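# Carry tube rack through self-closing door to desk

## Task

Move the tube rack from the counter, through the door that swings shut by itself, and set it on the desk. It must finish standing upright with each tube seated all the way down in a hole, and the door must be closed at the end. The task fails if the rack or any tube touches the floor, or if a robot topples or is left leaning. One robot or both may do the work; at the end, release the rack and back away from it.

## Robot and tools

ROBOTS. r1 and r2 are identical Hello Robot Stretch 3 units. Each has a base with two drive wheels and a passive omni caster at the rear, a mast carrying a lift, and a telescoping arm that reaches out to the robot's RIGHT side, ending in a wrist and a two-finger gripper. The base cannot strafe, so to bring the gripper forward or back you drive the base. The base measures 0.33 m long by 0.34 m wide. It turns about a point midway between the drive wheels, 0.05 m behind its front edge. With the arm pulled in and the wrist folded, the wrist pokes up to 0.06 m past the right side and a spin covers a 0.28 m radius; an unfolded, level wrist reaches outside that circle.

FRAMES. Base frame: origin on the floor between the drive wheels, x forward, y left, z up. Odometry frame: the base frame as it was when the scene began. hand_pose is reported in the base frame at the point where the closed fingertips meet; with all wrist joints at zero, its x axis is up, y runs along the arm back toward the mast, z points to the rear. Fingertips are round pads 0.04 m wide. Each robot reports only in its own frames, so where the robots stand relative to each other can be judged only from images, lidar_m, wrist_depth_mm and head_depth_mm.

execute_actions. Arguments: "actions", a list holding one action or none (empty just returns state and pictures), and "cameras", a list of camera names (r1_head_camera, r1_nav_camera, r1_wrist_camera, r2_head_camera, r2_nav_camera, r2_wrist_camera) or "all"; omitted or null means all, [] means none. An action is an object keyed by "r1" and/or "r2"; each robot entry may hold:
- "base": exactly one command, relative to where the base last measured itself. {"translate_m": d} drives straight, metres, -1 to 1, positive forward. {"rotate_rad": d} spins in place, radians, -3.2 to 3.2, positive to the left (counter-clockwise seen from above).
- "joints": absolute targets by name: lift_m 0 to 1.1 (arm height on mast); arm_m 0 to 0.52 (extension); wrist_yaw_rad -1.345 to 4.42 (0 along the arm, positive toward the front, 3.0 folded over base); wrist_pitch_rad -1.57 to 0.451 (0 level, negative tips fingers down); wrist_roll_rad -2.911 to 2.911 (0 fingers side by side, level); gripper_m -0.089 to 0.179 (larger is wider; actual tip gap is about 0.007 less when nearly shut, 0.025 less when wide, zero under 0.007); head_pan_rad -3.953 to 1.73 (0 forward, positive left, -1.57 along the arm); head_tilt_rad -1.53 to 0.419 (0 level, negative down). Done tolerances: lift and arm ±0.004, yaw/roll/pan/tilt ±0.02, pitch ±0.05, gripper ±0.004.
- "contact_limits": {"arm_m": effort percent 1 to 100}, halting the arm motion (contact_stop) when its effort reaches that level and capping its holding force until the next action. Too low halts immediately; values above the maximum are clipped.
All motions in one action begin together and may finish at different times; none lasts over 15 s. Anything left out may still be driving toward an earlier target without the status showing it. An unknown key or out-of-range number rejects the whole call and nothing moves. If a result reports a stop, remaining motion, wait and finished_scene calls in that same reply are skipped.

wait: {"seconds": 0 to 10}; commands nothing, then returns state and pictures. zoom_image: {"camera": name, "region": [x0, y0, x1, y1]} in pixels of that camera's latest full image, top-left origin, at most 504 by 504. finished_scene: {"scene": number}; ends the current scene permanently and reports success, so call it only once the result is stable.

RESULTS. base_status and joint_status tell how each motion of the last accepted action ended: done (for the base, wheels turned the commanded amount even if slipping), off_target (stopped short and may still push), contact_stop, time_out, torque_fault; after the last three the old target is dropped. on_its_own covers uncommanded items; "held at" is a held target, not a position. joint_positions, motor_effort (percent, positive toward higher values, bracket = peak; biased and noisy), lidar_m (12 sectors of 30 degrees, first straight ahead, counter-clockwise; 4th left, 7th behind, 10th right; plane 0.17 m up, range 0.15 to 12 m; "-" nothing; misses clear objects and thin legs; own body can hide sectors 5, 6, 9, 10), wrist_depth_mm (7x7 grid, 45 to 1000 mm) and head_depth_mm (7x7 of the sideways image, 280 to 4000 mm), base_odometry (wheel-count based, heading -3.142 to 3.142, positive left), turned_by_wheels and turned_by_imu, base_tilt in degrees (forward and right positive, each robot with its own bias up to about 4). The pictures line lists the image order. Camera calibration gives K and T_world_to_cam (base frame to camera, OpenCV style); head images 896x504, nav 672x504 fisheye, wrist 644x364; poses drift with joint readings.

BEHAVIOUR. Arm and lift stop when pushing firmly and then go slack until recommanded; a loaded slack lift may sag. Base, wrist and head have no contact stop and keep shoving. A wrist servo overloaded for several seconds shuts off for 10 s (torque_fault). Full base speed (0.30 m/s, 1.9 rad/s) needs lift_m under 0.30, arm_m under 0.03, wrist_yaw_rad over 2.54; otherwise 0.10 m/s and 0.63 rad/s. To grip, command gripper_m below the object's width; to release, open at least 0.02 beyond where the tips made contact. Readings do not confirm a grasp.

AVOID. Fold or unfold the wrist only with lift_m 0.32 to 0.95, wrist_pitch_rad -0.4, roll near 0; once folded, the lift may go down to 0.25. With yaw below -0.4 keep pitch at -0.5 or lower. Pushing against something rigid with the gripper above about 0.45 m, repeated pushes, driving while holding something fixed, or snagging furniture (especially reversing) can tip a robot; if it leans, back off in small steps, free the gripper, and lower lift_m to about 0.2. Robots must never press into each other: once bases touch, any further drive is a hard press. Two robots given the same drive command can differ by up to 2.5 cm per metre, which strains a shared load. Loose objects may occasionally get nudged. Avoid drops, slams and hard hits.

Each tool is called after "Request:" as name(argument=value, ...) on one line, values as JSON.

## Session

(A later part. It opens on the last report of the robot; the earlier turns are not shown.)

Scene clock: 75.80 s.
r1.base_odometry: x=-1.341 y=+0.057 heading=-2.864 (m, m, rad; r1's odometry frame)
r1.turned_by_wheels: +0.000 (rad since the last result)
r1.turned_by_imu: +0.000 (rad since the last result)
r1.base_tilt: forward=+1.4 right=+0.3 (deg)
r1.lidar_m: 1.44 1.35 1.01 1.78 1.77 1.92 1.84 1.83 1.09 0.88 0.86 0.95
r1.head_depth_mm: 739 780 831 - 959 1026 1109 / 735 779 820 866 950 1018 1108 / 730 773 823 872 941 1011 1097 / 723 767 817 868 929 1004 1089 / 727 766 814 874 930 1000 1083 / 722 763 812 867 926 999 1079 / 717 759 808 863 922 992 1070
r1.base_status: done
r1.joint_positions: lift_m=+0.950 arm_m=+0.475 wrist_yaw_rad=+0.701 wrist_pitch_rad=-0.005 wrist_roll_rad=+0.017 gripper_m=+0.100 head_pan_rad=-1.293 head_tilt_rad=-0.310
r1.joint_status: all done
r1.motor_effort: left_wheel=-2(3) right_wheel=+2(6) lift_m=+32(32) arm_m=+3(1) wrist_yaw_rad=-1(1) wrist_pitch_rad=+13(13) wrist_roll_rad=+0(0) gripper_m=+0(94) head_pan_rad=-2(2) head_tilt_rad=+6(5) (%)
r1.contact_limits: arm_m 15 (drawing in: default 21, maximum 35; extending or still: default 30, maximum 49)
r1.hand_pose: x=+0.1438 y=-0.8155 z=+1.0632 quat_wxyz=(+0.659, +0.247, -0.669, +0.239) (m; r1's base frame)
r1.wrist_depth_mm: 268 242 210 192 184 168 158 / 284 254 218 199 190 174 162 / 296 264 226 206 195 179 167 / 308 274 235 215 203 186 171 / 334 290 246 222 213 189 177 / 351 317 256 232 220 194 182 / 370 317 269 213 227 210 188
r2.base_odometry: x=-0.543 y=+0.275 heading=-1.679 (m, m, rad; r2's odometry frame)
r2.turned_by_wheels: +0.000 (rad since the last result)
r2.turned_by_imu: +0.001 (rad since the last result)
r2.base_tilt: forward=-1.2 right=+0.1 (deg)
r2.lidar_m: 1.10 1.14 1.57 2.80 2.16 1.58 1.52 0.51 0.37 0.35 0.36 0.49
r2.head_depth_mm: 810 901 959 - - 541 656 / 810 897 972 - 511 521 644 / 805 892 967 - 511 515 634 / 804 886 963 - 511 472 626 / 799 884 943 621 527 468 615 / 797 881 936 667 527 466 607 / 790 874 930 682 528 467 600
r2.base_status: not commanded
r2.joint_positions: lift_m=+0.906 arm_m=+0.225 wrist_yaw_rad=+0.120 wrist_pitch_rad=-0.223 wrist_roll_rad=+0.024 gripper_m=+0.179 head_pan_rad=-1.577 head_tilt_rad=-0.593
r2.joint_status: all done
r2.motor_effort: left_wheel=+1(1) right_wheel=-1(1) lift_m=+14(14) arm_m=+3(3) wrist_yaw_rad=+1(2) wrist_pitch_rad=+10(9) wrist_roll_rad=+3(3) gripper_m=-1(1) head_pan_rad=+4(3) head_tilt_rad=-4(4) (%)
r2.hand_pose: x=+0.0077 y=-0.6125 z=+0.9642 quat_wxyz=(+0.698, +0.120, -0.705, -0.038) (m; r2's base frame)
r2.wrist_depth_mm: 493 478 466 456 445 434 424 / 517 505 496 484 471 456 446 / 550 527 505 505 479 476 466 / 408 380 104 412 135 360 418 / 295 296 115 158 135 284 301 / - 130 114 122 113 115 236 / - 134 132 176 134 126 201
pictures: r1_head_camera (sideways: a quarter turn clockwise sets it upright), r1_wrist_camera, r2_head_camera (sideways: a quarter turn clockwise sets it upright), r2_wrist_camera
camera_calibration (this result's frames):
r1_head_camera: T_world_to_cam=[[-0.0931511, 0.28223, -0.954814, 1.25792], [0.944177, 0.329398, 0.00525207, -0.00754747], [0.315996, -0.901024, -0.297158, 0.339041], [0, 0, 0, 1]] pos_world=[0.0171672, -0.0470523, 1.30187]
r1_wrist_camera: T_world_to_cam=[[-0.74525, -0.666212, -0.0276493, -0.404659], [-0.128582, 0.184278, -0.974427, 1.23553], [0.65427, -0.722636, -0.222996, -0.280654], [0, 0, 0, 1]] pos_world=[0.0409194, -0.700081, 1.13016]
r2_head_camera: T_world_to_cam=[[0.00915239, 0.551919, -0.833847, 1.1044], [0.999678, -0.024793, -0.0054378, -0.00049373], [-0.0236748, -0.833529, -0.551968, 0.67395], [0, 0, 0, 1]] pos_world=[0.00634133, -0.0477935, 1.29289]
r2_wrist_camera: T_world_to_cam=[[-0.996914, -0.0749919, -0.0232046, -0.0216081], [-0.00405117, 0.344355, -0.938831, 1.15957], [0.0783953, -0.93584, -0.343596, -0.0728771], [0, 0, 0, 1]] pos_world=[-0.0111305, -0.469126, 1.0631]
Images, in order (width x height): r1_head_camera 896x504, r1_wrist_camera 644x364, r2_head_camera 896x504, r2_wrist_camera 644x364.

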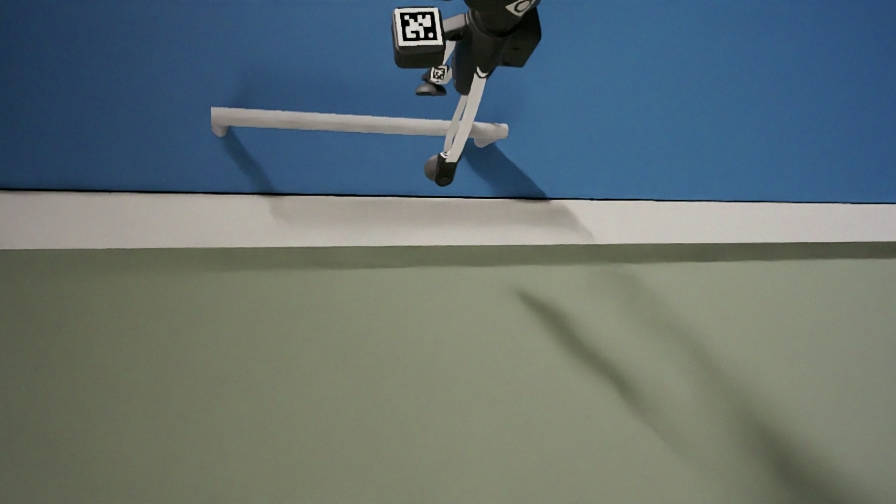

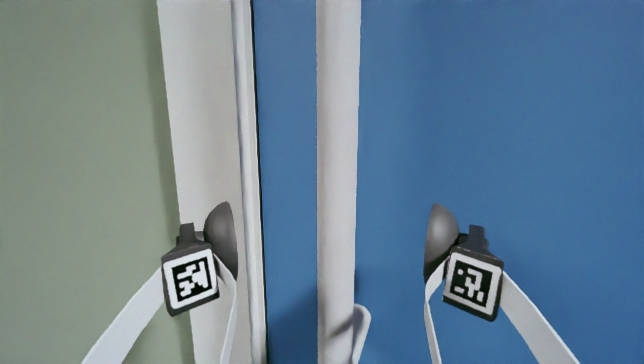

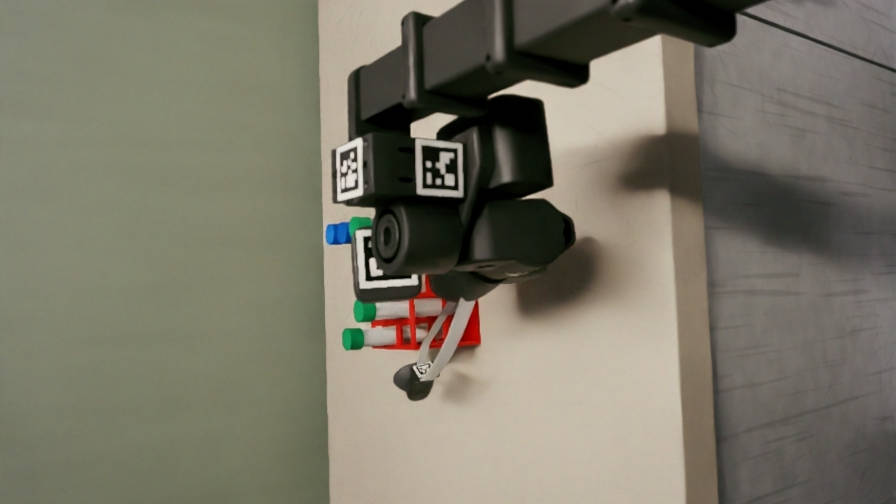

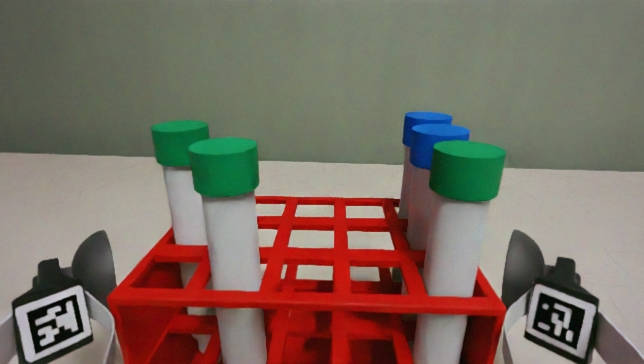

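Request:
execute_actions(actions=[{"r1":{"joints":{"gripper_m":-0.03}},"r2":{"joints":{"arm_m":0.215,"lift_m":0.895}}}], cameras=[])

Request:
execute_actions(actions=[{"r1":{"base":{"translate_m":-0.025},"joints":{"arm_m":0.415}},"r2":{"joints":{"gripper_m":0.09}}}], cameras=["r1_head_camera","r1_wrist_camera","r2_head_camera","r2_wrist_camera"])

Scene clock: 81.47 s.
r1.base_odometry: x=-1.341 y=+0.057 heading=-2.864 (m, m, rad; r1's odometry frame)
r1.turned_by_wheels: +0.000 (rad since the last result)
r1.turned_by_imu: +0.000 (rad since the last result)
r1.base_tilt: forward=+1.4 right=+0.4 (deg)
r1.lidar_m: 1.45 1.35 1.01 1.78 1.77 1.92 1.84 1.82 1.09 0.88 0.86 0.94
r1.head_depth_mm: 740 780 829 - 963 1027 1114 / 734 777 821 865 950 1021 1105 / 729 774 822 879 941 1013 1095 / 724 765 814 869 931 1000 1090 / 724 769 816 870 931 1006 1084 / 723 763 811 864 927 998 1077 / 719 763 808 862 922 992 1072
r1.base_status: not commanded
r1.joint_positions: lift_m=+0.950 arm_m=+0.475 wrist_yaw_rad=+0.695 wrist_pitch_rad=-0.005 wrist_roll_rad=+0.017 gripper_m=-0.029 head_pan_rad=-1.293 head_tilt_rad=-0.310
r1.joint_status: all done
r1.motor_effort: left_wheel=-4(3) right_wheel=+4(4) lift_m=+32(32) arm_m=+2(3) wrist_yaw_rad=+3(4) wrist_pitch_rad=+13(13) wrist_roll_rad=+0(0) gripper_m=-24(100) head_pan_rad=-3(3) head_tilt_rad=+5(5) (%)
r1.hand_pose: x=+0.1427 y=-0.8165 z=+1.0632 quat_wxyz=(+0.660, +0.245, -0.670, +0.237) (m; r1's base frame)
r1.wrist_depth_mm: 265 239 209 191 183 170 159 / 277 250 217 199 190 175 162 / 294 260 228 206 196 181 167 / 310 275 237 213 202 186 173 / 325 287 246 153 207 192 176 / 341 301 255 162 211 199 183 / 369 321 267 243 228 204 189
r2.base_odometry: x=-0.543 y=+0.275 heading=-1.679 (m, m, rad; r2's odometry frame)
r2.turned_by_wheels: +0.000 (rad since the last result)
r2.turned_by_imu: +0.001 (rad since the last result)
r2.base_tilt: forward=-1.2 right=+0.0 (deg)
r2.lidar_m: 1.10 1.14 1.57 2.79 2.16 1.58 1.52 0.51 0.37 0.35 0.36 0.49
r2.head_depth_mm: 811 901 959 747 - 526 658 / 809 895 961 - 503 521 645 / 807 893 964 - 496 514 635 / 802 887 949 - 495 471 625 / 796 883 941 623 527 468 614 / 797 879 939 654 527 466 606 / 790 875 933 682 526 466 598
r2.base_status: not commanded
r2.joint_positions: lift_m=+0.896 arm_m=+0.215 wrist_yaw_rad=+0.120 wrist_pitch_rad=-0.223 wrist_roll_rad=+0.024 gripper_m=+0.179 head_pan_rad=-1.577 head_tilt_rad=-0.593
r2.joint_status: all done
r2.motor_effort: left_wheel=+1(2) right_wheel=-1(1) lift_m=+14(16) arm_m=-2(3) wrist_yaw_rad=+1(1) wrist_pitch_rad=+9(9) wrist_roll_rad=+3(3) gripper_m=+0(1) head_pan_rad=+3(3) head_tilt_rad=-5(4) (%)
r2.hand_pose: x=+0.0077 y=-0.6031 z=+0.9542 quat_wxyz=(+0.698, +0.120, -0.705, -0.038) (m; r2's base frame)
r2.wrist_depth_mm: 497 489 474 462 453 442 431 / 532 511 497 490 475 466 459 / 550 536 108 516 154 475 479 / 381 381 116 384 144 359 390 / 275 154 120 136 122 280 283 / - 142 144 156 128 122 221 / - 155 140 164 130 168 188
pictures: none
No camera images: the call's "cameras" was empty. Leave "cameras" out to get every camera's image.

Scene clock: 84.20 s.
r1.base_odometry: x=-1.317 y=+0.064 heading=-2.864 (m, m, rad; r1's odometry frame)
r1.turned_by_wheels: +0.000 (rad since the last result)
r1.turned_by_imu: +0.000 (rad since the last result)
r1.base_tilt: forward=+1.4 right=+0.3 (deg)
r1.lidar_m: 1.46 1.37 1.02 1.77 1.76 1.91 1.81 1.80 1.11 0.89 0.87 0.96
r1.head_depth_mm: 748 791 843 876 978 1036 1121 / 743 787 836 883 956 1034 1120 / 742 784 827 883 953 1026 1107 / 727 769 822 872 940 1007 1087 / 735 775 826 880 943 1013 1098 / 732 774 821 878 937 1007 1092 / 726 768 817 873 932 1004 1083
r1.base_status: done
r1.joint_positions: lift_m=+0.950 arm_m=+0.415 wrist_yaw_rad=+0.700 wrist_pitch_rad=-0.001 wrist_roll_rad=+0.017 gripper_m=-0.029 head_pan_rad=-1.293 head_tilt_rad=-0.309
r1.joint_status: all done
r1.motor_effort: left_wheel=-2(6) right_wheel=+2(11) lift_m=+32(32) arm_m=-2(7) wrist_yaw_rad=+0(4) wrist_pitch_rad=+11(13) wrist_roll_rad=+0(0) gripper_m=-15(24) head_pan_rad=-2(3) head_tilt_rad=+4(5) (%)
r1.hand_pose: x=+0.1437 y=-0.7562 z=+1.0640 quat_wxyz=(+0.659, +0.245, -0.669, +0.240) (m; r1's base frame)
r1.wrist_depth_mm: 353 316 272 264 239 223 208 / 375 334 285 272 245 231 214 / 390 351 297 283 254 237 219 / 414 361 312 294 265 245 224 / 433 380 339 - 272 254 232 / 465 402 359 - 279 262 239 / 486 414 350 329 300 272 248
r2.base_odometry: x=-0.543 y=+0.275 heading=-1.680 (m, m, rad; r2's odometry frame)
r2.turned_by_wheels: +0.000 (rad since the last result)
r2.turned_by_imu: +0.001 (rad since the last result)
r2.base_tilt: forward=-1.2 right=+0.2 (deg)
r2.lidar_m: 1.10 1.14 1.57 2.80 2.16 1.58 1.53 0.51 0.37 0.35 0.36 0.49
r2.head_depth_mm: 807 900 960 747 - 526 656 / 808 897 961 - 504 521 644 / 802 891 967 - 495 515 633 / 803 886 948 - 495 472 625 / 798 882 942 629 527 467 614 / 798 877 935 682 527 467 607 / 791 871 929 681 527 466 599
r2.base_status: not commanded
r2.joint_positions: lift_m=+0.896 arm_m=+0.215 wrist_yaw_rad=+0.120 wrist_pitch_rad=-0.222 wrist_roll_rad=+0.025 gripper_m=+0.091 head_pan_rad=-1.577 head_tilt_rad=-0.593
r2.joint_status: all done
r2.motor_effort: left_wheel=+1(1) right_wheel=-1(2) lift_m=+15(14) arm_m=-1(2) wrist_yaw_rad=+1(1) wrist_pitch_rad=+9(9) wrist_roll_rad=+2(3) gripper_m=-21(100) head_pan_rad=+3(3) head_tilt_rad=-4(4) (%)
r2.hand_pose: x=+0.0077 y=-0.6030 z=+0.9543 quat_wxyz=(+0.698, +0.120, -0.705, -0.038) (m; r2's base frame)
r2.wrist_depth_mm: 497 492 475 467 456 441 435 / 530 509 495 490 472 466 452 / 555 540 113 516 144 482 483 / 381 382 143 332 150 388 387 / 276 250 128 145 130 280 282 / 217 141 145 163 145 136 220 / - 155 164 164 149 174 182
pictures: r1_head_camera (sideways: a quarter turn clockwise sets it upright), r1_wrist_camera, r2_head_camera (sideways: a quarter turn clockwise sets it upright), r2_wrist_camera
camera_calibration (this result's frames):
r1_head_camera: T_world_to_cam=[[-0.0930885, 0.28201, -0.954885, 1.25801], [0.944176, 0.329399, 0.00523819, -0.00752939], [0.316016, -0.901092, -0.29693, 0.338744], [0, 0, 0, 1]] pos_world=[0.0171672, -0.0470523, 1.30188]
r1_wrist_camera: T_world_to_cam=[[-0.745755, -0.66565, -0.0275594, -0.364793], [-0.126436, 0.182024, -0.975131, 1.22411], [0.654113, -0.723724, -0.219907, -0.241612], [0, 0, 0, 1]] pos_world=[0.0407662, -0.640502, 1.13048]
r2_head_camera: T_world_to_cam=[[0.00914331, 0.552071, -0.833747, 1.10427], [0.999678, -0.0247739, -0.00544119, -0.00048932], [-0.0236591, -0.833429, -0.55212, 0.674146], [0, 0, 0, 1]] pos_world=[0.0063422, -0.0477918, 1.29289]
r2_wrist_camera: T_world_to_cam=[[-0.996903, -0.0749031, -0.0239494, -0.0203405], [-0.00327966, 0.343887, -0.939005, 1.14691], [0.0785703, -0.936019, -0.343067, -0.0680049], [0, 0, 0, 1]] pos_world=[-0.0111729, -0.459584, 1.05314]
Images, in order (width x height): r1_head_camera 896x504, r1_wrist_camera 644x364, r2_head_camera 896x504, r2_wrist_camera 644x364.

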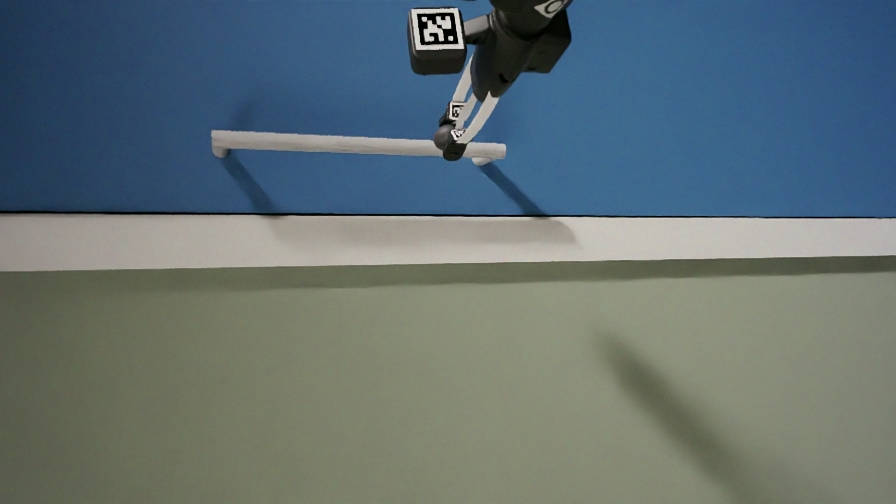

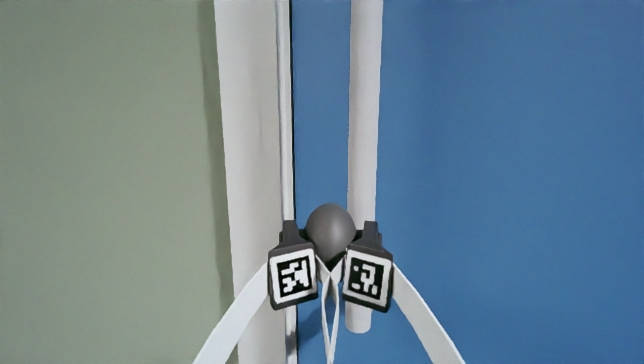

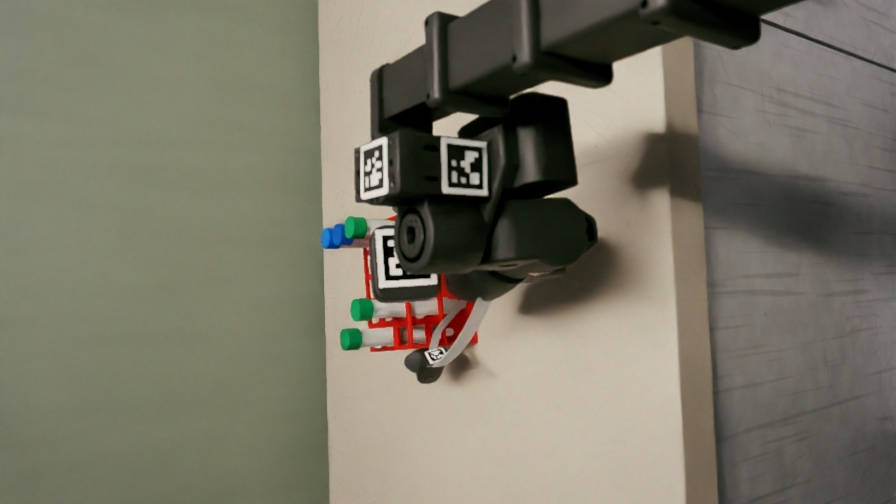

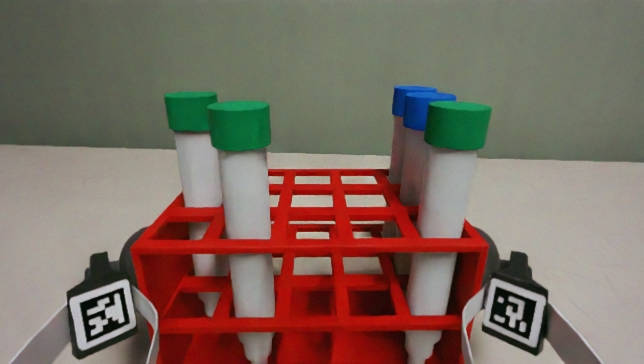

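Request:
execute_actions(actions=[{"r1":{"joints":{"gripper_m":0.1}},"r2":{"joints":{"gripper_m":0.055}}}], cameras=[])

Request:
execute_actions(actions=[{"r1":{"base":{"translate_m":0.03},"joints":{"arm_m":0.485},"contact_limits":{"arm_m":15}},"r2":{"joints":{"lift_m":0.93}}}], cameras=["r2_wrist_camera"])

Request:
execute_actions(actions=[{"r1":{"joints":{"gripper_m":-0.08}}}], cameras=[])

Request:
execute_actions(actions=[{"r1":{"base":{"translate_m":-0.012},"joints":{"arm_m":0.455}}}], cameras=["r1_head_camera","r1_wrist_camera","r2_head_camera","r2_wrist_camera"])

Scene clock: 92.80 s.
r1.base_odometry: x=-1.317 y=+0.064 heading=-2.864 (m, m, rad; r1's odometry frame)
r1.turned_by_wheels: +0.000 (rad since the last result)
r1.turned_by_imu: +0.000 (rad since the last result)
r1.base_tilt: forward=+1.4 right=+0.4 (deg)
r1.lidar_m: 1.46 1.37 1.03 1.77 1.76 1.91 1.82 1.80 1.11 0.89 0.87 0.96
r1.head_depth_mm: 748 793 841 874 975 1039 1121 / 744 786 836 884 959 1032 1120 / 741 783 825 881 954 1024 1109 / 726 768 822 875 937 1007 1092 / 735 777 826 878 942 1017 1100 / 731 776 821 875 943 1011 1091 / 728 772 819 870 931 1001 1083
r1.base_status: not commanded
r1.joint_positions: lift_m=+0.950 arm_m=+0.415 wrist_yaw_rad=+0.700 wrist_pitch_rad=-0.001 wrist_roll_rad=+0.017 gripper_m=+0.100 head_pan_rad=-1.293 head_tilt_rad=-0.309
r1.joint_status: all done
r1.motor_effort: left_wheel=-1(2) right_wheel=+2(2) lift_m=+32(32) arm_m=-2(2) wrist_yaw_rad=+0(0) wrist_pitch_rad=+11(11) wrist_roll_rad=+0(0) gripper_m=+0(94) head_pan_rad=-3(3) head_tilt_rad=+4(4) (%)
r1.hand_pose: x=+0.1437 y=-0.7562 z=+1.0640 quat_wxyz=(+0.659, +0.245, -0.669, +0.240) (m; r1's base frame)
r1.wrist_depth_mm: 354 320 278 264 240 223 209 / 370 333 284 273 246 229 213 / 390 347 296 281 255 235 220 / 408 361 305 292 262 244 224 / 429 388 313 304 279 250 233 / 458 410 326 312 286 256 240 / 477 410 369 326 296 273 247
r2.base_odometry: x=-0.543 y=+0.275 heading=-1.680 (m, m, rad; r2's odometry frame)
r2.turned_by_wheels: +0.000 (rad since the last result)
r2.turned_by_imu: +0.001 (rad since the last result)
r2.base_tilt: forward=-1.2 right=+0.1 (deg)
r2.lidar_m: 1.10 1.14 1.57 2.80 2.16 1.58 1.53 0.51 0.37 0.35 0.36 0.49
r2.head_depth_mm: 811 899 959 745 - 526 657 / 808 893 962 - 504 522 645 / 805 894 966 - 496 515 634 / 802 889 947 - 496 471 626 / 797 884 939 630 528 467 616 / 795 878 937 682 526 467 609 / 792 875 932 681 526 466 599
r2.base_status: not commanded
r2.joint_positions: lift_m=+0.896 arm_m=+0.215 wrist_yaw_rad=+0.120 wrist_pitch_rad=-0.222 wrist_roll_rad=+0.025 gripper_m=+0.060 head_pan_rad=-1.577 head_tilt_rad=-0.593
r2.joint_status: gripper_m off_target (ended at +0.060, target +0.055)
r2.motor_effort: left_wheel=+1(0) right_wheel=-1(1) lift_m=+14(14) arm_m=-2(2) wrist_yaw_rad=+1(0) wrist_pitch_rad=+9(9) wrist_roll_rad=+2(2) gripper_m=-31(100) head_pan_rad=+3(3) head_tilt_rad=-5(4) (%)
r2.hand_pose: x=+0.0077 y=-0.6030 z=+0.9543 quat_wxyz=(+0.698, +0.120, -0.705, -0.038) (m; r2's base frame)
r2.wrist_depth_mm: 502 489 476 461 454 444 435 / 532 513 502 489 471 464 450 / 548 536 114 512 144 484 477 / 379 381 144 335 150 391 389 / 277 251 129 145 130 280 280 / 217 141 144 164 145 136 221 / - 155 164 164 148 174 181
pictures: none
No camera images: the call's "cameras" was empty. Leave "cameras" out to get every camera's image.

Scene clock: 94.63 s.
r1.base_odometry: x=-1.346 y=+0.056 heading=-2.864 (m, m, rad; r1's odometry frame)
r1.turned_by_wheels: +0.000 (rad since the last result)
r1.turned_by_imu: +0.000 (rad since the last result)
r1.base_tilt: forward=+1.4 right=+0.3 (deg)
r1.lidar_m: 1.44 1.35 1.01 1.78 1.77 1.93 1.85 1.84 1.09 0.88 0.85 0.94
r1.head_depth_mm: 738 779 830 - 951 1025 1110 / 733 771 821 864 945 1016 1099 / 728 767 820 872 939 1011 1092 / 722 764 812 866 930 1004 1086 / 724 766 812 868 930 1003 1075 / 721 762 811 867 926 996 1077 / 719 758 807 858 920 989 1067
r1.base_status: done
r1.joint_positions: lift_m=+0.950 arm_m=+0.485 wrist_yaw_rad=+0.700 wrist_pitch_rad=-0.001 wrist_roll_rad=+0.017 gripper_m=+0.100 head_pan_rad=-1.293 head_tilt_rad=-0.309
r1.joint_status: all done
r1.motor_effort: left_wheel=-1(3) right_wheel=+2(5) lift_m=+32(32) arm_m=+3(2) wrist_yaw_rad=+0(0) wrist_pitch_rad=+11(11) wrist_roll_rad=+0(0) gripper_m=+0(0) head_pan_rad=-2(3) head_tilt_rad=+5(4) (%)
r1.contact_limits: arm_m 15 (drawing in: default 21, maximum 35; extending or still: default 30, maximum 49)
r1.hand_pose: x=+0.1437 y=-0.8257 z=+1.0640 quat_wxyz=(+0.659, +0.245, -0.669, +0.240) (m; r1's base frame)
r1.wrist_depth_mm: 252 229 201 128 174 161 149 / 263 236 207 134 179 165 153 / 279 250 216 197 185 171 157 / 294 261 224 202 192 176 164 / 311 276 236 210 202 180 168 / 327 295 244 216 209 182 173 / 352 301 255 216 214 195 176
r2.base_odometry: x=-0.543 y=+0.275 heading=-1.680 (m, m, rad; r2's odometry frame)
r2.turned_by_wheels: +0.000 (rad since the last result)
r2.turned_by_imu: +0.000 (rad since the last result)
r2.base_tilt: forward=-1.2 right=+0.1 (deg)
r2.lidar_m: 1.10 1.14 1.56 2.80 2.16 1.58 1.52 0.51 0.37 0.35 0.36 0.49
r2.head_depth_mm: 811 901 966 - 504 540 655 / 807 895 968 - 528 521 643 / 806 894 964 - 511 514 636 / 800 890 959 - 511 472 624 / 798 886 941 622 527 467 617 / 794 881 935 681 527 467 607 / 790 875 932 681 526 466 598
r2.base_status: not commanded
r2.joint_positions: lift_m=+0.929 arm_m=+0.215 wrist_yaw_rad=+0.120 wrist_pitch_rad=-0.225 wrist_roll_rad=+0.025 gripper_m=+0.071 head_pan_rad=-1.577 head_tilt_rad=-0.593
r2.joint_status: all done
r2.on_its_own: gripper_m is held at +0.069, not at your +0.055, by its stall guard, which is still easing
r2.motor_effort: left_wheel=+1(1) right_wheel=-1(1) lift_m=+41(42) arm_m=-1(1) wrist_yaw_rad=+1(0) wrist_pitch_rad=+10(11) wrist_roll_rad=+2(2) gripper_m=-27(31) head_pan_rad=+3(3) head_tilt_rad=-5(4) (%)
r2.hand_pose: x=+0.0077 y=-0.6028 z=+0.9873 quat_wxyz=(+0.698, +0.121, -0.705, -0.039) (m; r2's base frame)
r2.wrist_depth_mm: 496 488 474 466 450 442 429 / 531 518 501 487 475 465 455 / 562 542 116 519 144 485 478 / 464 472 145 469 152 472 492 / 339 315 129 147 132 345 346 / 272 141 150 199 145 136 270 / - 155 165 165 148 214 224
pictures: r2_wrist_camera
camera_calibration (this result's frames):
r2_wrist_camera: T_world_to_cam=[[-0.996911, -0.0748368, -0.0238209, -0.0196477], [-0.00360317, 0.346573, -0.938016, 1.17843], [0.0784538, -0.935033, -0.345772, -0.0532113], [0, 0, 0, 1]] pos_world=[-0.0111663, -0.459637, 1.08652]
Images, in order (width x height): r2_wrist_camera 644x364.

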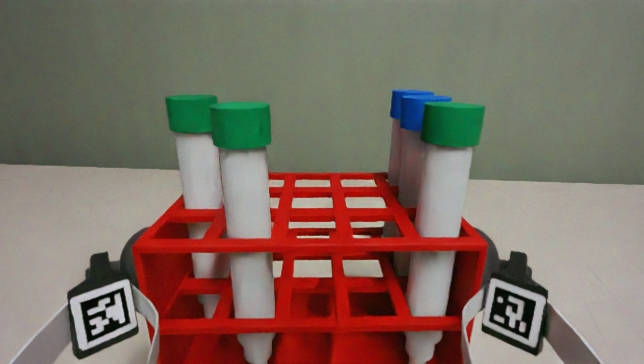

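Scene clock: 96.93 s.
r1.base_odometry: x=-1.346 y=+0.056 heading=-2.864 (m, m, rad; r1's odometry frame)
r1.turned_by_wheels: +0.000 (rad since the last result)
r1.turned_by_imu: +0.001 (rad since the last result)
r1.base_tilt: forward=+1.4 right=+0.4 (deg)
r1.lidar_m: 1.44 1.34 1.01 1.78 1.77 1.92 1.85 1.83 1.09 0.87 0.86 0.94
r1.head_depth_mm: 732 775 824 - 949 1018 1099 / 728 768 805 861 937 1009 1096 / 722 765 813 870 935 1002 1085 / 721 765 812 869 931 1001 1086 / 723 767 810 870 928 1001 1082 / 721 762 808 861 922 991 1074 / 718 758 806 857 920 990 1065
r1.base_status: not commanded
r1.joint_positions: lift_m=+0.950 arm_m=+0.485 wrist_yaw_rad=+0.700 wrist_pitch_rad=-0.001 wrist_roll_rad=+0.017 gripper_m=-0.078 head_pan_rad=-1.293 head_tilt_rad=-0.309
r1.joint_status: all done
r1.motor_effort: left_wheel=+4(4) right_wheel=-7(6) lift_m=+32(32) arm_m=+0(3) wrist_yaw_rad=+0(0) wrist_pitch_rad=+11(11) wrist_roll_rad=+1(0) gripper_m=-48(100) head_pan_rad=-2(2) head_tilt_rad=+5(5) (%)
r1.hand_pose: x=+0.1437 y=-0.8260 z=+1.0641 quat_wxyz=(+0.659, +0.245, -0.669, +0.240) (m; r1's base frame)
r1.wrist_depth_mm: 250 227 198 120 168 156 146 / 264 239 203 124 175 162 149 / 278 248 213 129 180 166 153 / 291 260 219 134 186 172 158 / 309 275 230 136 189 176 163 / 328 289 243 145 194 182 168 / 350 302 249 211 209 187 172
r2.base_odometry: x=-0.543 y=+0.275 heading=-1.680 (m, m, rad; r2's odometry frame)
r2.turned_by_wheels: +0.000 (rad since the last result)
r2.turned_by_imu: +0.000 (rad since the last result)
r2.base_tilt: forward=-1.2 right=+0.0 (deg)
r2.lidar_m: 1.10 1.14 1.57 2.79 2.16 1.58 1.53 0.51 0.37 0.35 0.36 0.49
r2.head_depth_mm: 810 901 967 - 503 541 655 / 811 895 972 - 528 521 645 / 807 892 963 - 511 514 634 / 802 889 961 - 510 473 625 / 797 883 941 622 528 467 617 / 793 878 935 682 528 466 607 / 791 877 932 681 527 467 599
r2.base_status: not commanded
r2.joint_positions: lift_m=+0.929 arm_m=+0.215 wrist_yaw_rad=+0.120 wrist_pitch_rad=-0.225 wrist_roll_rad=+0.025 gripper_m=+0.081 head_pan_rad=-1.577 head_tilt_rad=-0.593
r2.joint_status: not commanded
r2.on_its_own: gripper_m is held at +0.080, not at your +0.055, by its stall guard, which is still easing
r2.motor_effort: left_wheel=+1(1) right_wheel=-1(2) lift_m=+41(41) arm_m=-1(2) wrist_yaw_rad=+1(1) wrist_pitch_rad=+10(10) wrist_roll_rad=+2(2) gripper_m=-25(27) head_pan_rad=+3(3) head_tilt_rad=-5(5) (%)
r2.hand_pose: x=+0.0077 y=-0.6028 z=+0.9873 quat_wxyz=(+0.698, +0.121, -0.705, -0.039) (m; r2's base frame)
r2.wrist_depth_mm: 500 486 474 464 452 446 432 / 529 515 495 491 472 466 454 / 562 546 116 515 145 483 478 / 464 470 145 469 152 474 495 / 339 315 129 147 132 344 346 / 273 141 151 199 145 135 271 / - 155 164 165 149 214 223
pictures: none
No camera images: the call's "cameras" was empty. Leave "cameras" out to get every camera's image.

Scene clock: 98.20 s.
r1.base_odometry: x=-1.334 y=+0.059 heading=-2.864 (m, m, rad; r1's odometry frame)
r1.turned_by_wheels: +0.000 (rad since the last result)
r1.turned_by_imu: +0.000 (rad since the last result)
r1.base_tilt: forward=+1.4 right=+0.4 (deg)
r1.lidar_m: 1.45 1.35 1.02 1.78 1.77 1.91 1.84 1.82 1.08 0.84 0.84 0.95
r1.head_depth_mm: 712 753 800 - 929 990 1070 / 705 744 789 833 910 979 1066 / 712 747 790 846 909 976 1059 / 723 767 818 872 937 1009 1087 / 729 768 819 873 936 1005 1085 / 724 769 816 867 928 998 1079 / 720 764 810 863 923 996 1076
r1.base_status: done
r1.joint_positions: lift_m=+0.950 arm_m=+0.455 wrist_yaw_rad=+0.696 wrist_pitch_rad=-0.001 wrist_roll_rad=+0.017 gripper_m=-0.072 head_pan_rad=-1.293 head_tilt_rad=-0.309
r1.joint_status: all done
r1.on_its_own: gripper_m is held at -0.072, not at your -0.080, by its stall guard, which is still easing
r1.motor_effort: left_wheel=+0(11) right_wheel=-2(20) lift_m=+32(32) arm_m=-4(5) wrist_yaw_rad=+3(7) wrist_pitch_rad=+11(11) wrist_roll_rad=+0(0) gripper_m=-16(46) head_pan_rad=-3(2) head_tilt_rad=+5(5) (%)
r1.hand_pose: x=+0.1428 y=-0.7971 z=+1.0640 quat_wxyz=(+0.660, +0.244, -0.670, +0.238) (m; r1's base frame)
r1.wrist_depth_mm: 293 262 222 177 171 159 150 / 308 275 234 183 176 164 153 / 326 289 243 190 182 169 158 / 335 301 253 195 189 173 163 / 358 315 265 135 191 179 168 / 378 331 282 141 197 187 174 / 400 349 281 229 211 193 179
r2.base_odometry: x=-0.543 y=+0.275 heading=-1.680 (m, m, rad; r2's odometry frame)
r2.turned_by_wheels: +0.000 (rad since the last result)
r2.turned_by_imu: +0.000 (rad since the last result)
r2.base_tilt: forward=-1.2 right=+0.1 (deg)
r2.lidar_m: 1.10 1.14 1.57 2.79 2.12 1.58 1.53 0.51 0.37 0.35 0.36 0.49
r2.head_depth_mm: 809 901 968 - 503 541 654 / 806 895 968 - 527 521 644 / 802 893 965 - 511 515 634 / 801 887 962 - 511 471 626 / 798 883 940 622 528 467 617 / 796 882 934 682 527 467 607 / 791 875 929 681 526 467 599
r2.base_status: not commanded
r2.joint_positions: lift_m=+0.929 arm_m=+0.215 wrist_yaw_rad=+0.120 wrist_pitch_rad=-0.225 wrist_roll_rad=+0.025 gripper_m=+0.084 head_pan_rad=-1.577 head_tilt_rad=-0.593
r2.joint_status: not commanded
r2.on_its_own: gripper_m is held at +0.083, not at your +0.055, by its stall guard, which is not easing now
r2.motor_effort: left_wheel=+1(2) right_wheel=-1(1) lift_m=+41(41) arm_m=-1(1) wrist_yaw_rad=+1(0) wrist_pitch_rad=+10(10) wrist_roll_rad=+2(2) gripper_m=-23(24) head_pan_rad=+3(3) head_tilt_rad=-4(3) (%)
r2.hand_pose: x=+0.0077 y=-0.6028 z=+0.9873 quat_wxyz=(+0.698, +0.121, -0.705, -0.039) (m; r2's base frame)
r2.wrist_depth_mm: 499 486 478 461 453 439 434 / 528 516 498 491 474 464 454 / 560 542 116 512 144 485 479 / 463 466 145 468 152 476 491 / 339 315 129 147 132 345 346 / 272 142 151 199 146 135 271 / - 154 164 165 149 214 223
pictures: r1_head_camera (sideways: a quarter turn clockwise sets it upright), r1_wrist_camera, r2_head_camera (sideways: a quarter turn clockwise sets it upright), r2_wrist_camera
camera_calibration (this result's frames):
r1_head_camera: T_world_to_cam=[[-0.0930876, 0.282007, -0.954886, 1.25801], [0.944176, 0.329399, 0.00523799, -0.00752914], [0.316016, -0.901093, -0.296927, 0.33874], [0, 0, 0, 1]] pos_world=[0.0171672, -0.0470523, 1.30188]
r1_wrist_camera: T_world_to_cam=[[-0.748726, -0.662307, -0.0275537, -0.389595], [-0.125494, 0.182438, -0.975176, 1.23174], [0.650892, -0.726682, -0.219712, -0.27274], [0, 0, 0, 1]] pos_world=[0.0404003, -0.680943, 1.1305]
r2_head_camera: T_world_to_cam=[[0.00914331, 0.552071, -0.833747, 1.10427], [0.999678, -0.0247739, -0.00544119, -0.00048932], [-0.0236591, -0.833429, -0.55212, 0.674146], [0, 0, 0, 1]] pos_world=[0.0063422, -0.0477918, 1.29289]
r2_wrist_camera: T_world_to_cam=[[-0.996911, -0.0748368, -0.0238209, -0.0196477], [-0.00360319, 0.346573, -0.938016, 1.17843], [0.0784538, -0.935033, -0.345772, -0.0532115], [0, 0, 0, 1]] pos_world=[-0.0111663, -0.459637, 1.08652]
Images, in order (width x height): r1_head_camera 896x504, r1_wrist_camera 644x364, r2_head_camera 896x504, r2_wrist_camera 644x364.

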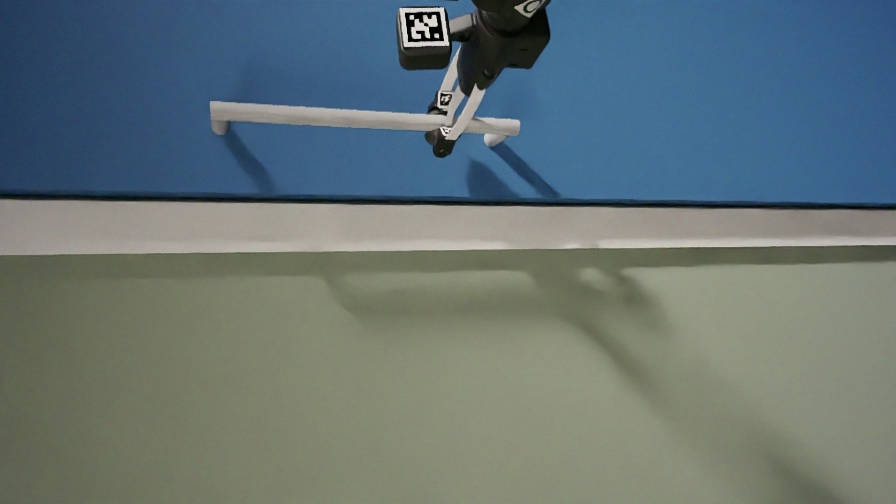

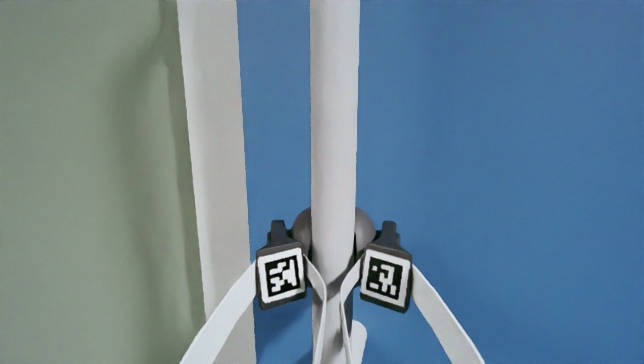

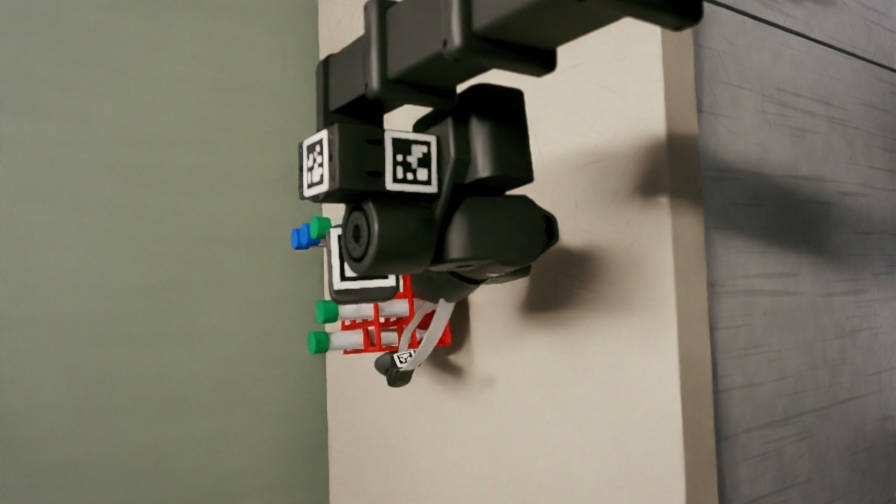

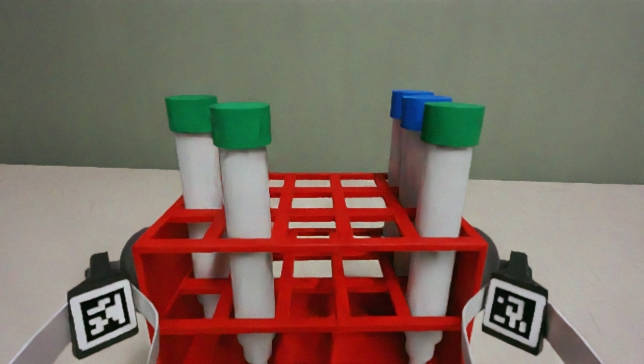

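Request:
execute_actions(actions=[{"r1":{"base":{"translate_m":-0.065},"joints":{"arm_m":0.362,"gripper_m":-0.07}},"r2":{"base":{"translate_m":-0.15},"joints":{"lift_m":0.95,"arm_m":0.1}}}], cameras=["r1_wrist_camera","r2_wrist_camera"])

Request:
execute_actions(actions=[{"r1":{"base":{"translate_m":-0.10},"joints":{"arm_m":0.25,"gripper_m":-0.075}},"r2":{"base":{"translate_m":-0.15},"joints":{"wrist_yaw_rad":0.5}}}], cameras=["r1_wrist_camera","r1_nav_camera","r2_wrist_camera"])

Scene clock: 110.17 s.
r1.base_odometry: x=-1.272 y=+0.077 heading=-2.863 (m, m, rad; r1's odometry frame)
r1.turned_by_wheels: +0.000 (rad since the last result)
r1.turned_by_imu: +0.001 (rad since the last result)
r1.base_tilt: forward=+1.4 right=+0.4 (deg)
r1.lidar_m: 1.44 1.41 0.98 1.75 1.74 1.89 1.78 1.76 1.06 0.75 0.74 0.97
r1.head_depth_mm: 648 690 733 772 871 918 1005 / 633 664 712 750 827 887 963 / 617 654 696 741 800 862 931 / 727 770 827 895 949 1025 1108 / 748 791 840 899 962 1033 1121 / 747 790 835 894 960 1031 1109 / 742 786 836 888 953 1024 1108
r1.base_status: done
r1.joint_positions: lift_m=+0.950 arm_m=+0.362 wrist_yaw_rad=+0.705 wrist_pitch_rad=-0.002 wrist_roll_rad=+0.017 gripper_m=-0.060 head_pan_rad=-1.293 head_tilt_rad=-0.309
r1.joint_status: gripper_m off_target (ended at -0.060, target -0.070); the others done
r1.on_its_own: gripper_m is held at -0.062, not at your -0.070, by its stall guard, which is still easing
r1.motor_effort: left_wheel=+3(15) right_wheel=-5(22) lift_m=+32(32) arm_m=-4(7) wrist_yaw_rad=-4(21) wrist_pitch_rad=+11(12) wrist_roll_rad=+0(0) gripper_m=-38(100) head_pan_rad=-2(3) head_tilt_rad=+5(4) (%)
r1.hand_pose: x=+0.1446 y=-0.7025 z=+1.0638 quat_wxyz=(+0.659, +0.247, -0.669, +0.241) (m; r1's base frame)
r1.wrist_depth_mm: 446 398 189 122 175 168 163 / 471 411 197 127 181 174 167 / 487 432 206 132 187 181 172 / 517 452 212 138 194 186 178 / 533 475 416 137 201 193 185 / 583 503 448 143 205 199 192 / 615 535 239 226 218 207 198
r2.base_odometry: x=-0.526 y=+0.424 heading=-1.679 (m, m, rad; r2's odometry frame)
r2.turned_by_wheels: +0.000 (rad since the last result)
r2.turned_by_imu: +0.003 (rad since the last result)
r2.base_tilt: forward=-1.2 right=+0.0 (deg)
r2.lidar_m: 1.25 1.30 1.78 2.79 1.09 1.43 1.37 0.52 0.37 0.35 0.37 0.49
r2.head_depth_mm: 807 900 956 - - 549 662 / 807 895 962 - - 542 651 / 804 893 949 - - 542 643 / 799 888 944 - - 525 629 / 798 884 939 493 511 471 621 / 796 881 935 682 527 467 613 / 789 875 930 680 527 466 604
r2.base_status: done
r2.joint_positions: lift_m=+0.949 arm_m=+0.100 wrist_yaw_rad=+0.120 wrist_pitch_rad=-0.226 wrist_roll_rad=+0.025 gripper_m=+0.084 head_pan_rad=-1.577 head_tilt_rad=-0.593
r2.joint_status: all done
r2.on_its_own: gripper_m is held at +0.083, not at your +0.055, by its stall guard, which is not easing now
r2.motor_effort: left_wheel=+1(2) right_wheel=-2(4) lift_m=+41(44) arm_m=-2(4) wrist_yaw_rad=+1(1) wrist_pitch_rad=+10(10) wrist_roll_rad=+2(2) gripper_m=-22(22) head_pan_rad=+3(3) head_tilt_rad=-4(5) (%)
r2.hand_pose: x=+0.0077 y=-0.4878 z=+1.0072 quat_wxyz=(+0.698, +0.121, -0.705, -0.039) (m; r2's base frame)
r2.wrist_depth_mm: 616 600 576 566 554 541 529 / 644 627 605 597 581 570 550 / 688 673 117 634 144 592 584 / 518 520 130 522 152 530 533 / 379 350 130 147 133 384 384 / 299 141 150 199 145 136 302 / - 155 165 165 148 239 249
pictures: r1_wrist_camera, r2_wrist_camera
camera_calibration (this result's frames):
r1_wrist_camera: T_world_to_cam=[[-0.742494, -0.669284, -0.027581, -0.331376], [-0.127761, 0.181915, -0.974979, 1.21424], [0.657555, -0.720393, -0.220579, -0.20088], [0, 0, 0, 1]] pos_world=[0.0411779, -0.587386, 1.13041]
r2_wrist_camera: T_world_to_cam=[[-0.99691, -0.0748635, -0.0237949, -0.0106034], [-0.00368214, 0.347112, -0.937816, 1.15728], [0.0784677, -0.934831, -0.346315, 0.0618284], [0, 0, 0, 1]] pos_world=[-0.0111609, -0.344701, 1.10648]
Images, in order (width x height): r1_wrist_camera 644x364, r2_wrist_camera 644x364.

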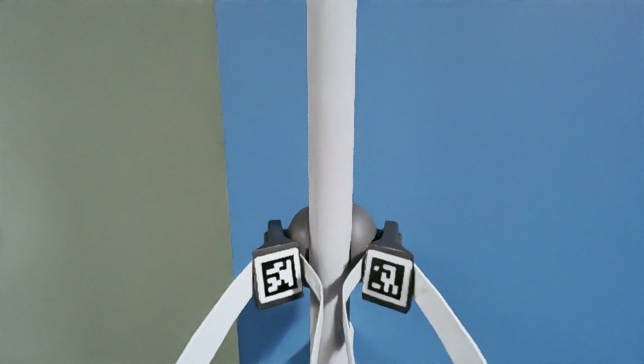

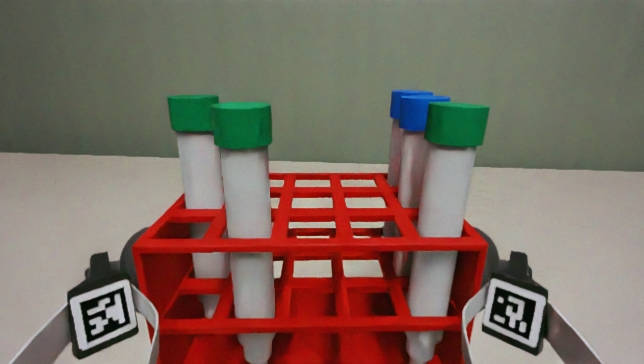

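Scene clock: 112.63 s.
r1.base_odometry: x=-1.176 y=+0.104 heading=-2.863 (m, m, rad; r1's odometry frame)
r1.turned_by_wheels: +0.000 (rad since the last result)
r1.turned_by_imu: +0.000 (rad since the last result)
r1.base_tilt: forward=+1.4 right=+0.4 (deg)
r1.lidar_m: 1.53 1.01 1.62 1.72 1.70 1.85 1.68 1.67 1.10 0.65 0.62 1.02
r1.head_depth_mm: 583 621 666 709 - 865 932 / 556 591 632 672 734 793 867 / 531 554 582 624 684 743 806 / 510 540 574 613 658 715 773 / 781 848 889 943 1020 1079 1167 / 773 823 874 933 1002 1078 1165 / 777 823 872 926 994 1068 1159
r1.base_status: done
r1.joint_positions: lift_m=+0.950 arm_m=+0.250 wrist_yaw_rad=+0.702 wrist_pitch_rad=-0.003 wrist_roll_rad=+0.017 gripper_m=-0.062 head_pan_rad=-1.293 head_tilt_rad=-0.309
r1.joint_status: gripper_m off_target (ended at -0.062, target -0.075); the others done
r1.on_its_own: gripper_m is held at -0.063, not at your -0.075, by its stall guard, which is still easing
r1.motor_effort: left_wheel=+0(7) right_wheel=-4(20) lift_m=+32(32) arm_m=-4(9) wrist_yaw_rad=-1(15) wrist_pitch_rad=+12(12) wrist_roll_rad=+0(0) gripper_m=-25(100) head_pan_rad=-3(3) head_tilt_rad=+5(7) (%)
r1.hand_pose: x=+0.1440 y=-0.5911 z=+1.0635 quat_wxyz=(+0.659, +0.246, -0.669, +0.240) (m; r1's base frame)
r1.wrist_depth_mm: 636 563 178 123 183 185 187 / 672 580 184 129 190 192 194 / 689 628 192 190 198 201 202 / 723 643 199 198 203 207 210 / 781 677 209 138 210 216 217 / 813 715 635 143 221 224 227 / 884 764 225 225 230 233 239
r2.base_odometry: x=-0.510 y=+0.573 heading=-1.679 (m, m, rad; r2's odometry frame)
r2.turned_by_wheels: +0.000 (rad since the last result)
r2.turned_by_imu: +0.001 (rad since the last result)
r2.base_tilt: forward=-1.2 right=+0.1 (deg)
r2.lidar_m: 1.30 1.46 1.99 1.14 1.15 1.27 1.23 0.52 0.37 0.36 0.37 0.50
r2.head_depth_mm: 809 897 955 - - 537 667 / 808 893 959 - - 533 655 / 805 891 951 - - 540 645 / 799 884 940 - - 530 636 / 797 883 939 - - 511 624 / 792 880 935 484 505 470 618 / 791 872 929 452 510 466 609
r2.base_status: done
r2.joint_positions: lift_m=+0.949 arm_m=+0.100 wrist_yaw_rad=+0.498 wrist_pitch_rad=-0.226 wrist_roll_rad=+0.025 gripper_m=+0.084 head_pan_rad=-1.577 head_tilt_rad=-0.593
r2.joint_status: all done
r2.on_its_own: gripper_m is held at +0.083, not at your +0.055, by its stall guard, which is not easing now
r2.motor_effort: left_wheel=+1(3) right_wheel=-2(4) lift_m=+41(41) arm_m=-2(2) wrist_yaw_rad=+2(4) wrist_pitch_rad=+11(11) wrist_roll_rad=+2(2) gripper_m=-22(23) head_pan_rad=+3(3) head_tilt_rad=-4(4) (%)
r2.hand_pose: x=+0.0953 y=-0.4599 z=+1.0072 quat_wxyz=(+0.693, +0.252, -0.670, +0.093) (m; r2's base frame)
r2.wrist_depth_mm: - 868 738 647 579 519 474 / - 919 768 694 594 537 488 / 830 826 118 713 144 549 511 / 518 521 147 519 152 528 511 / 378 350 130 147 132 383 384 / 297 141 145 199 145 136 303 / - 154 164 165 149 239 250
pictures: r1_nav_camera (sideways: a quarter turn counterclockwise sets it upright), r1_wrist_camera, r2_wrist_camera
camera_calibration (this result's frames):
r1_nav_camera: T_world_to_cam=[[0.0564065, -0.258805, 0.964281, -1.21542], [-0.950101, -0.3107, -0.0278123, 0.0969584], [0.3068, -0.914596, -0.263417, 0.301867], [0, 0, 0, 1]] pos_world=[0.0680651, -0.00834618, 1.25422]
r1_wrist_camera: T_world_to_cam=[[-0.744697, -0.666832, -0.0276119, -0.255491], [-0.127884, 0.183178, -0.974726, 1.1941], [0.655036, -0.722344, -0.221689, -0.119847], [0, 0, 0, 1]] pos_world=[0.040947, -0.475674, 1.1303]
r2_wrist_camera: T_world_to_cam=[[-0.898718, -0.437881, -0.0237947, -0.0975148], [-0.131664, 0.321193, -0.937816, 1.14819], [0.418295, -0.8397, -0.346315, 0.0924249], [0, 0, 0, 1]] pos_world=[0.0248761, -0.33388, 1.10648]
Images, in order (width x height): r1_nav_camera 672x504, r1_wrist_camera 644x364, r2_wrist_camera 644x364.

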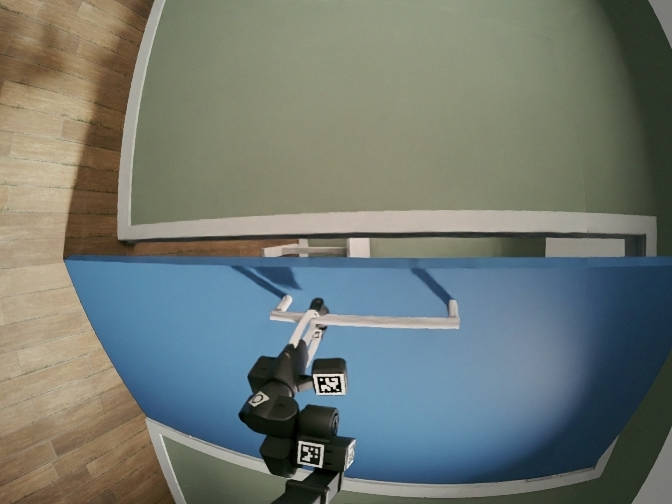

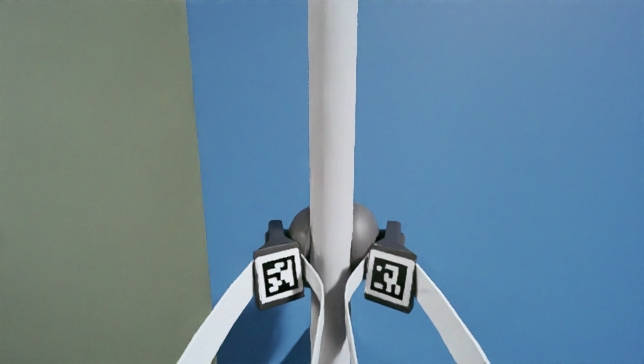

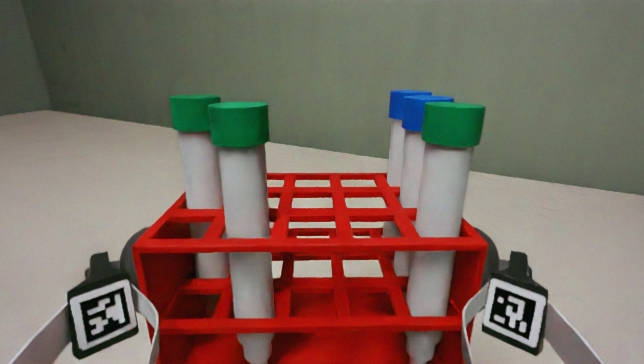

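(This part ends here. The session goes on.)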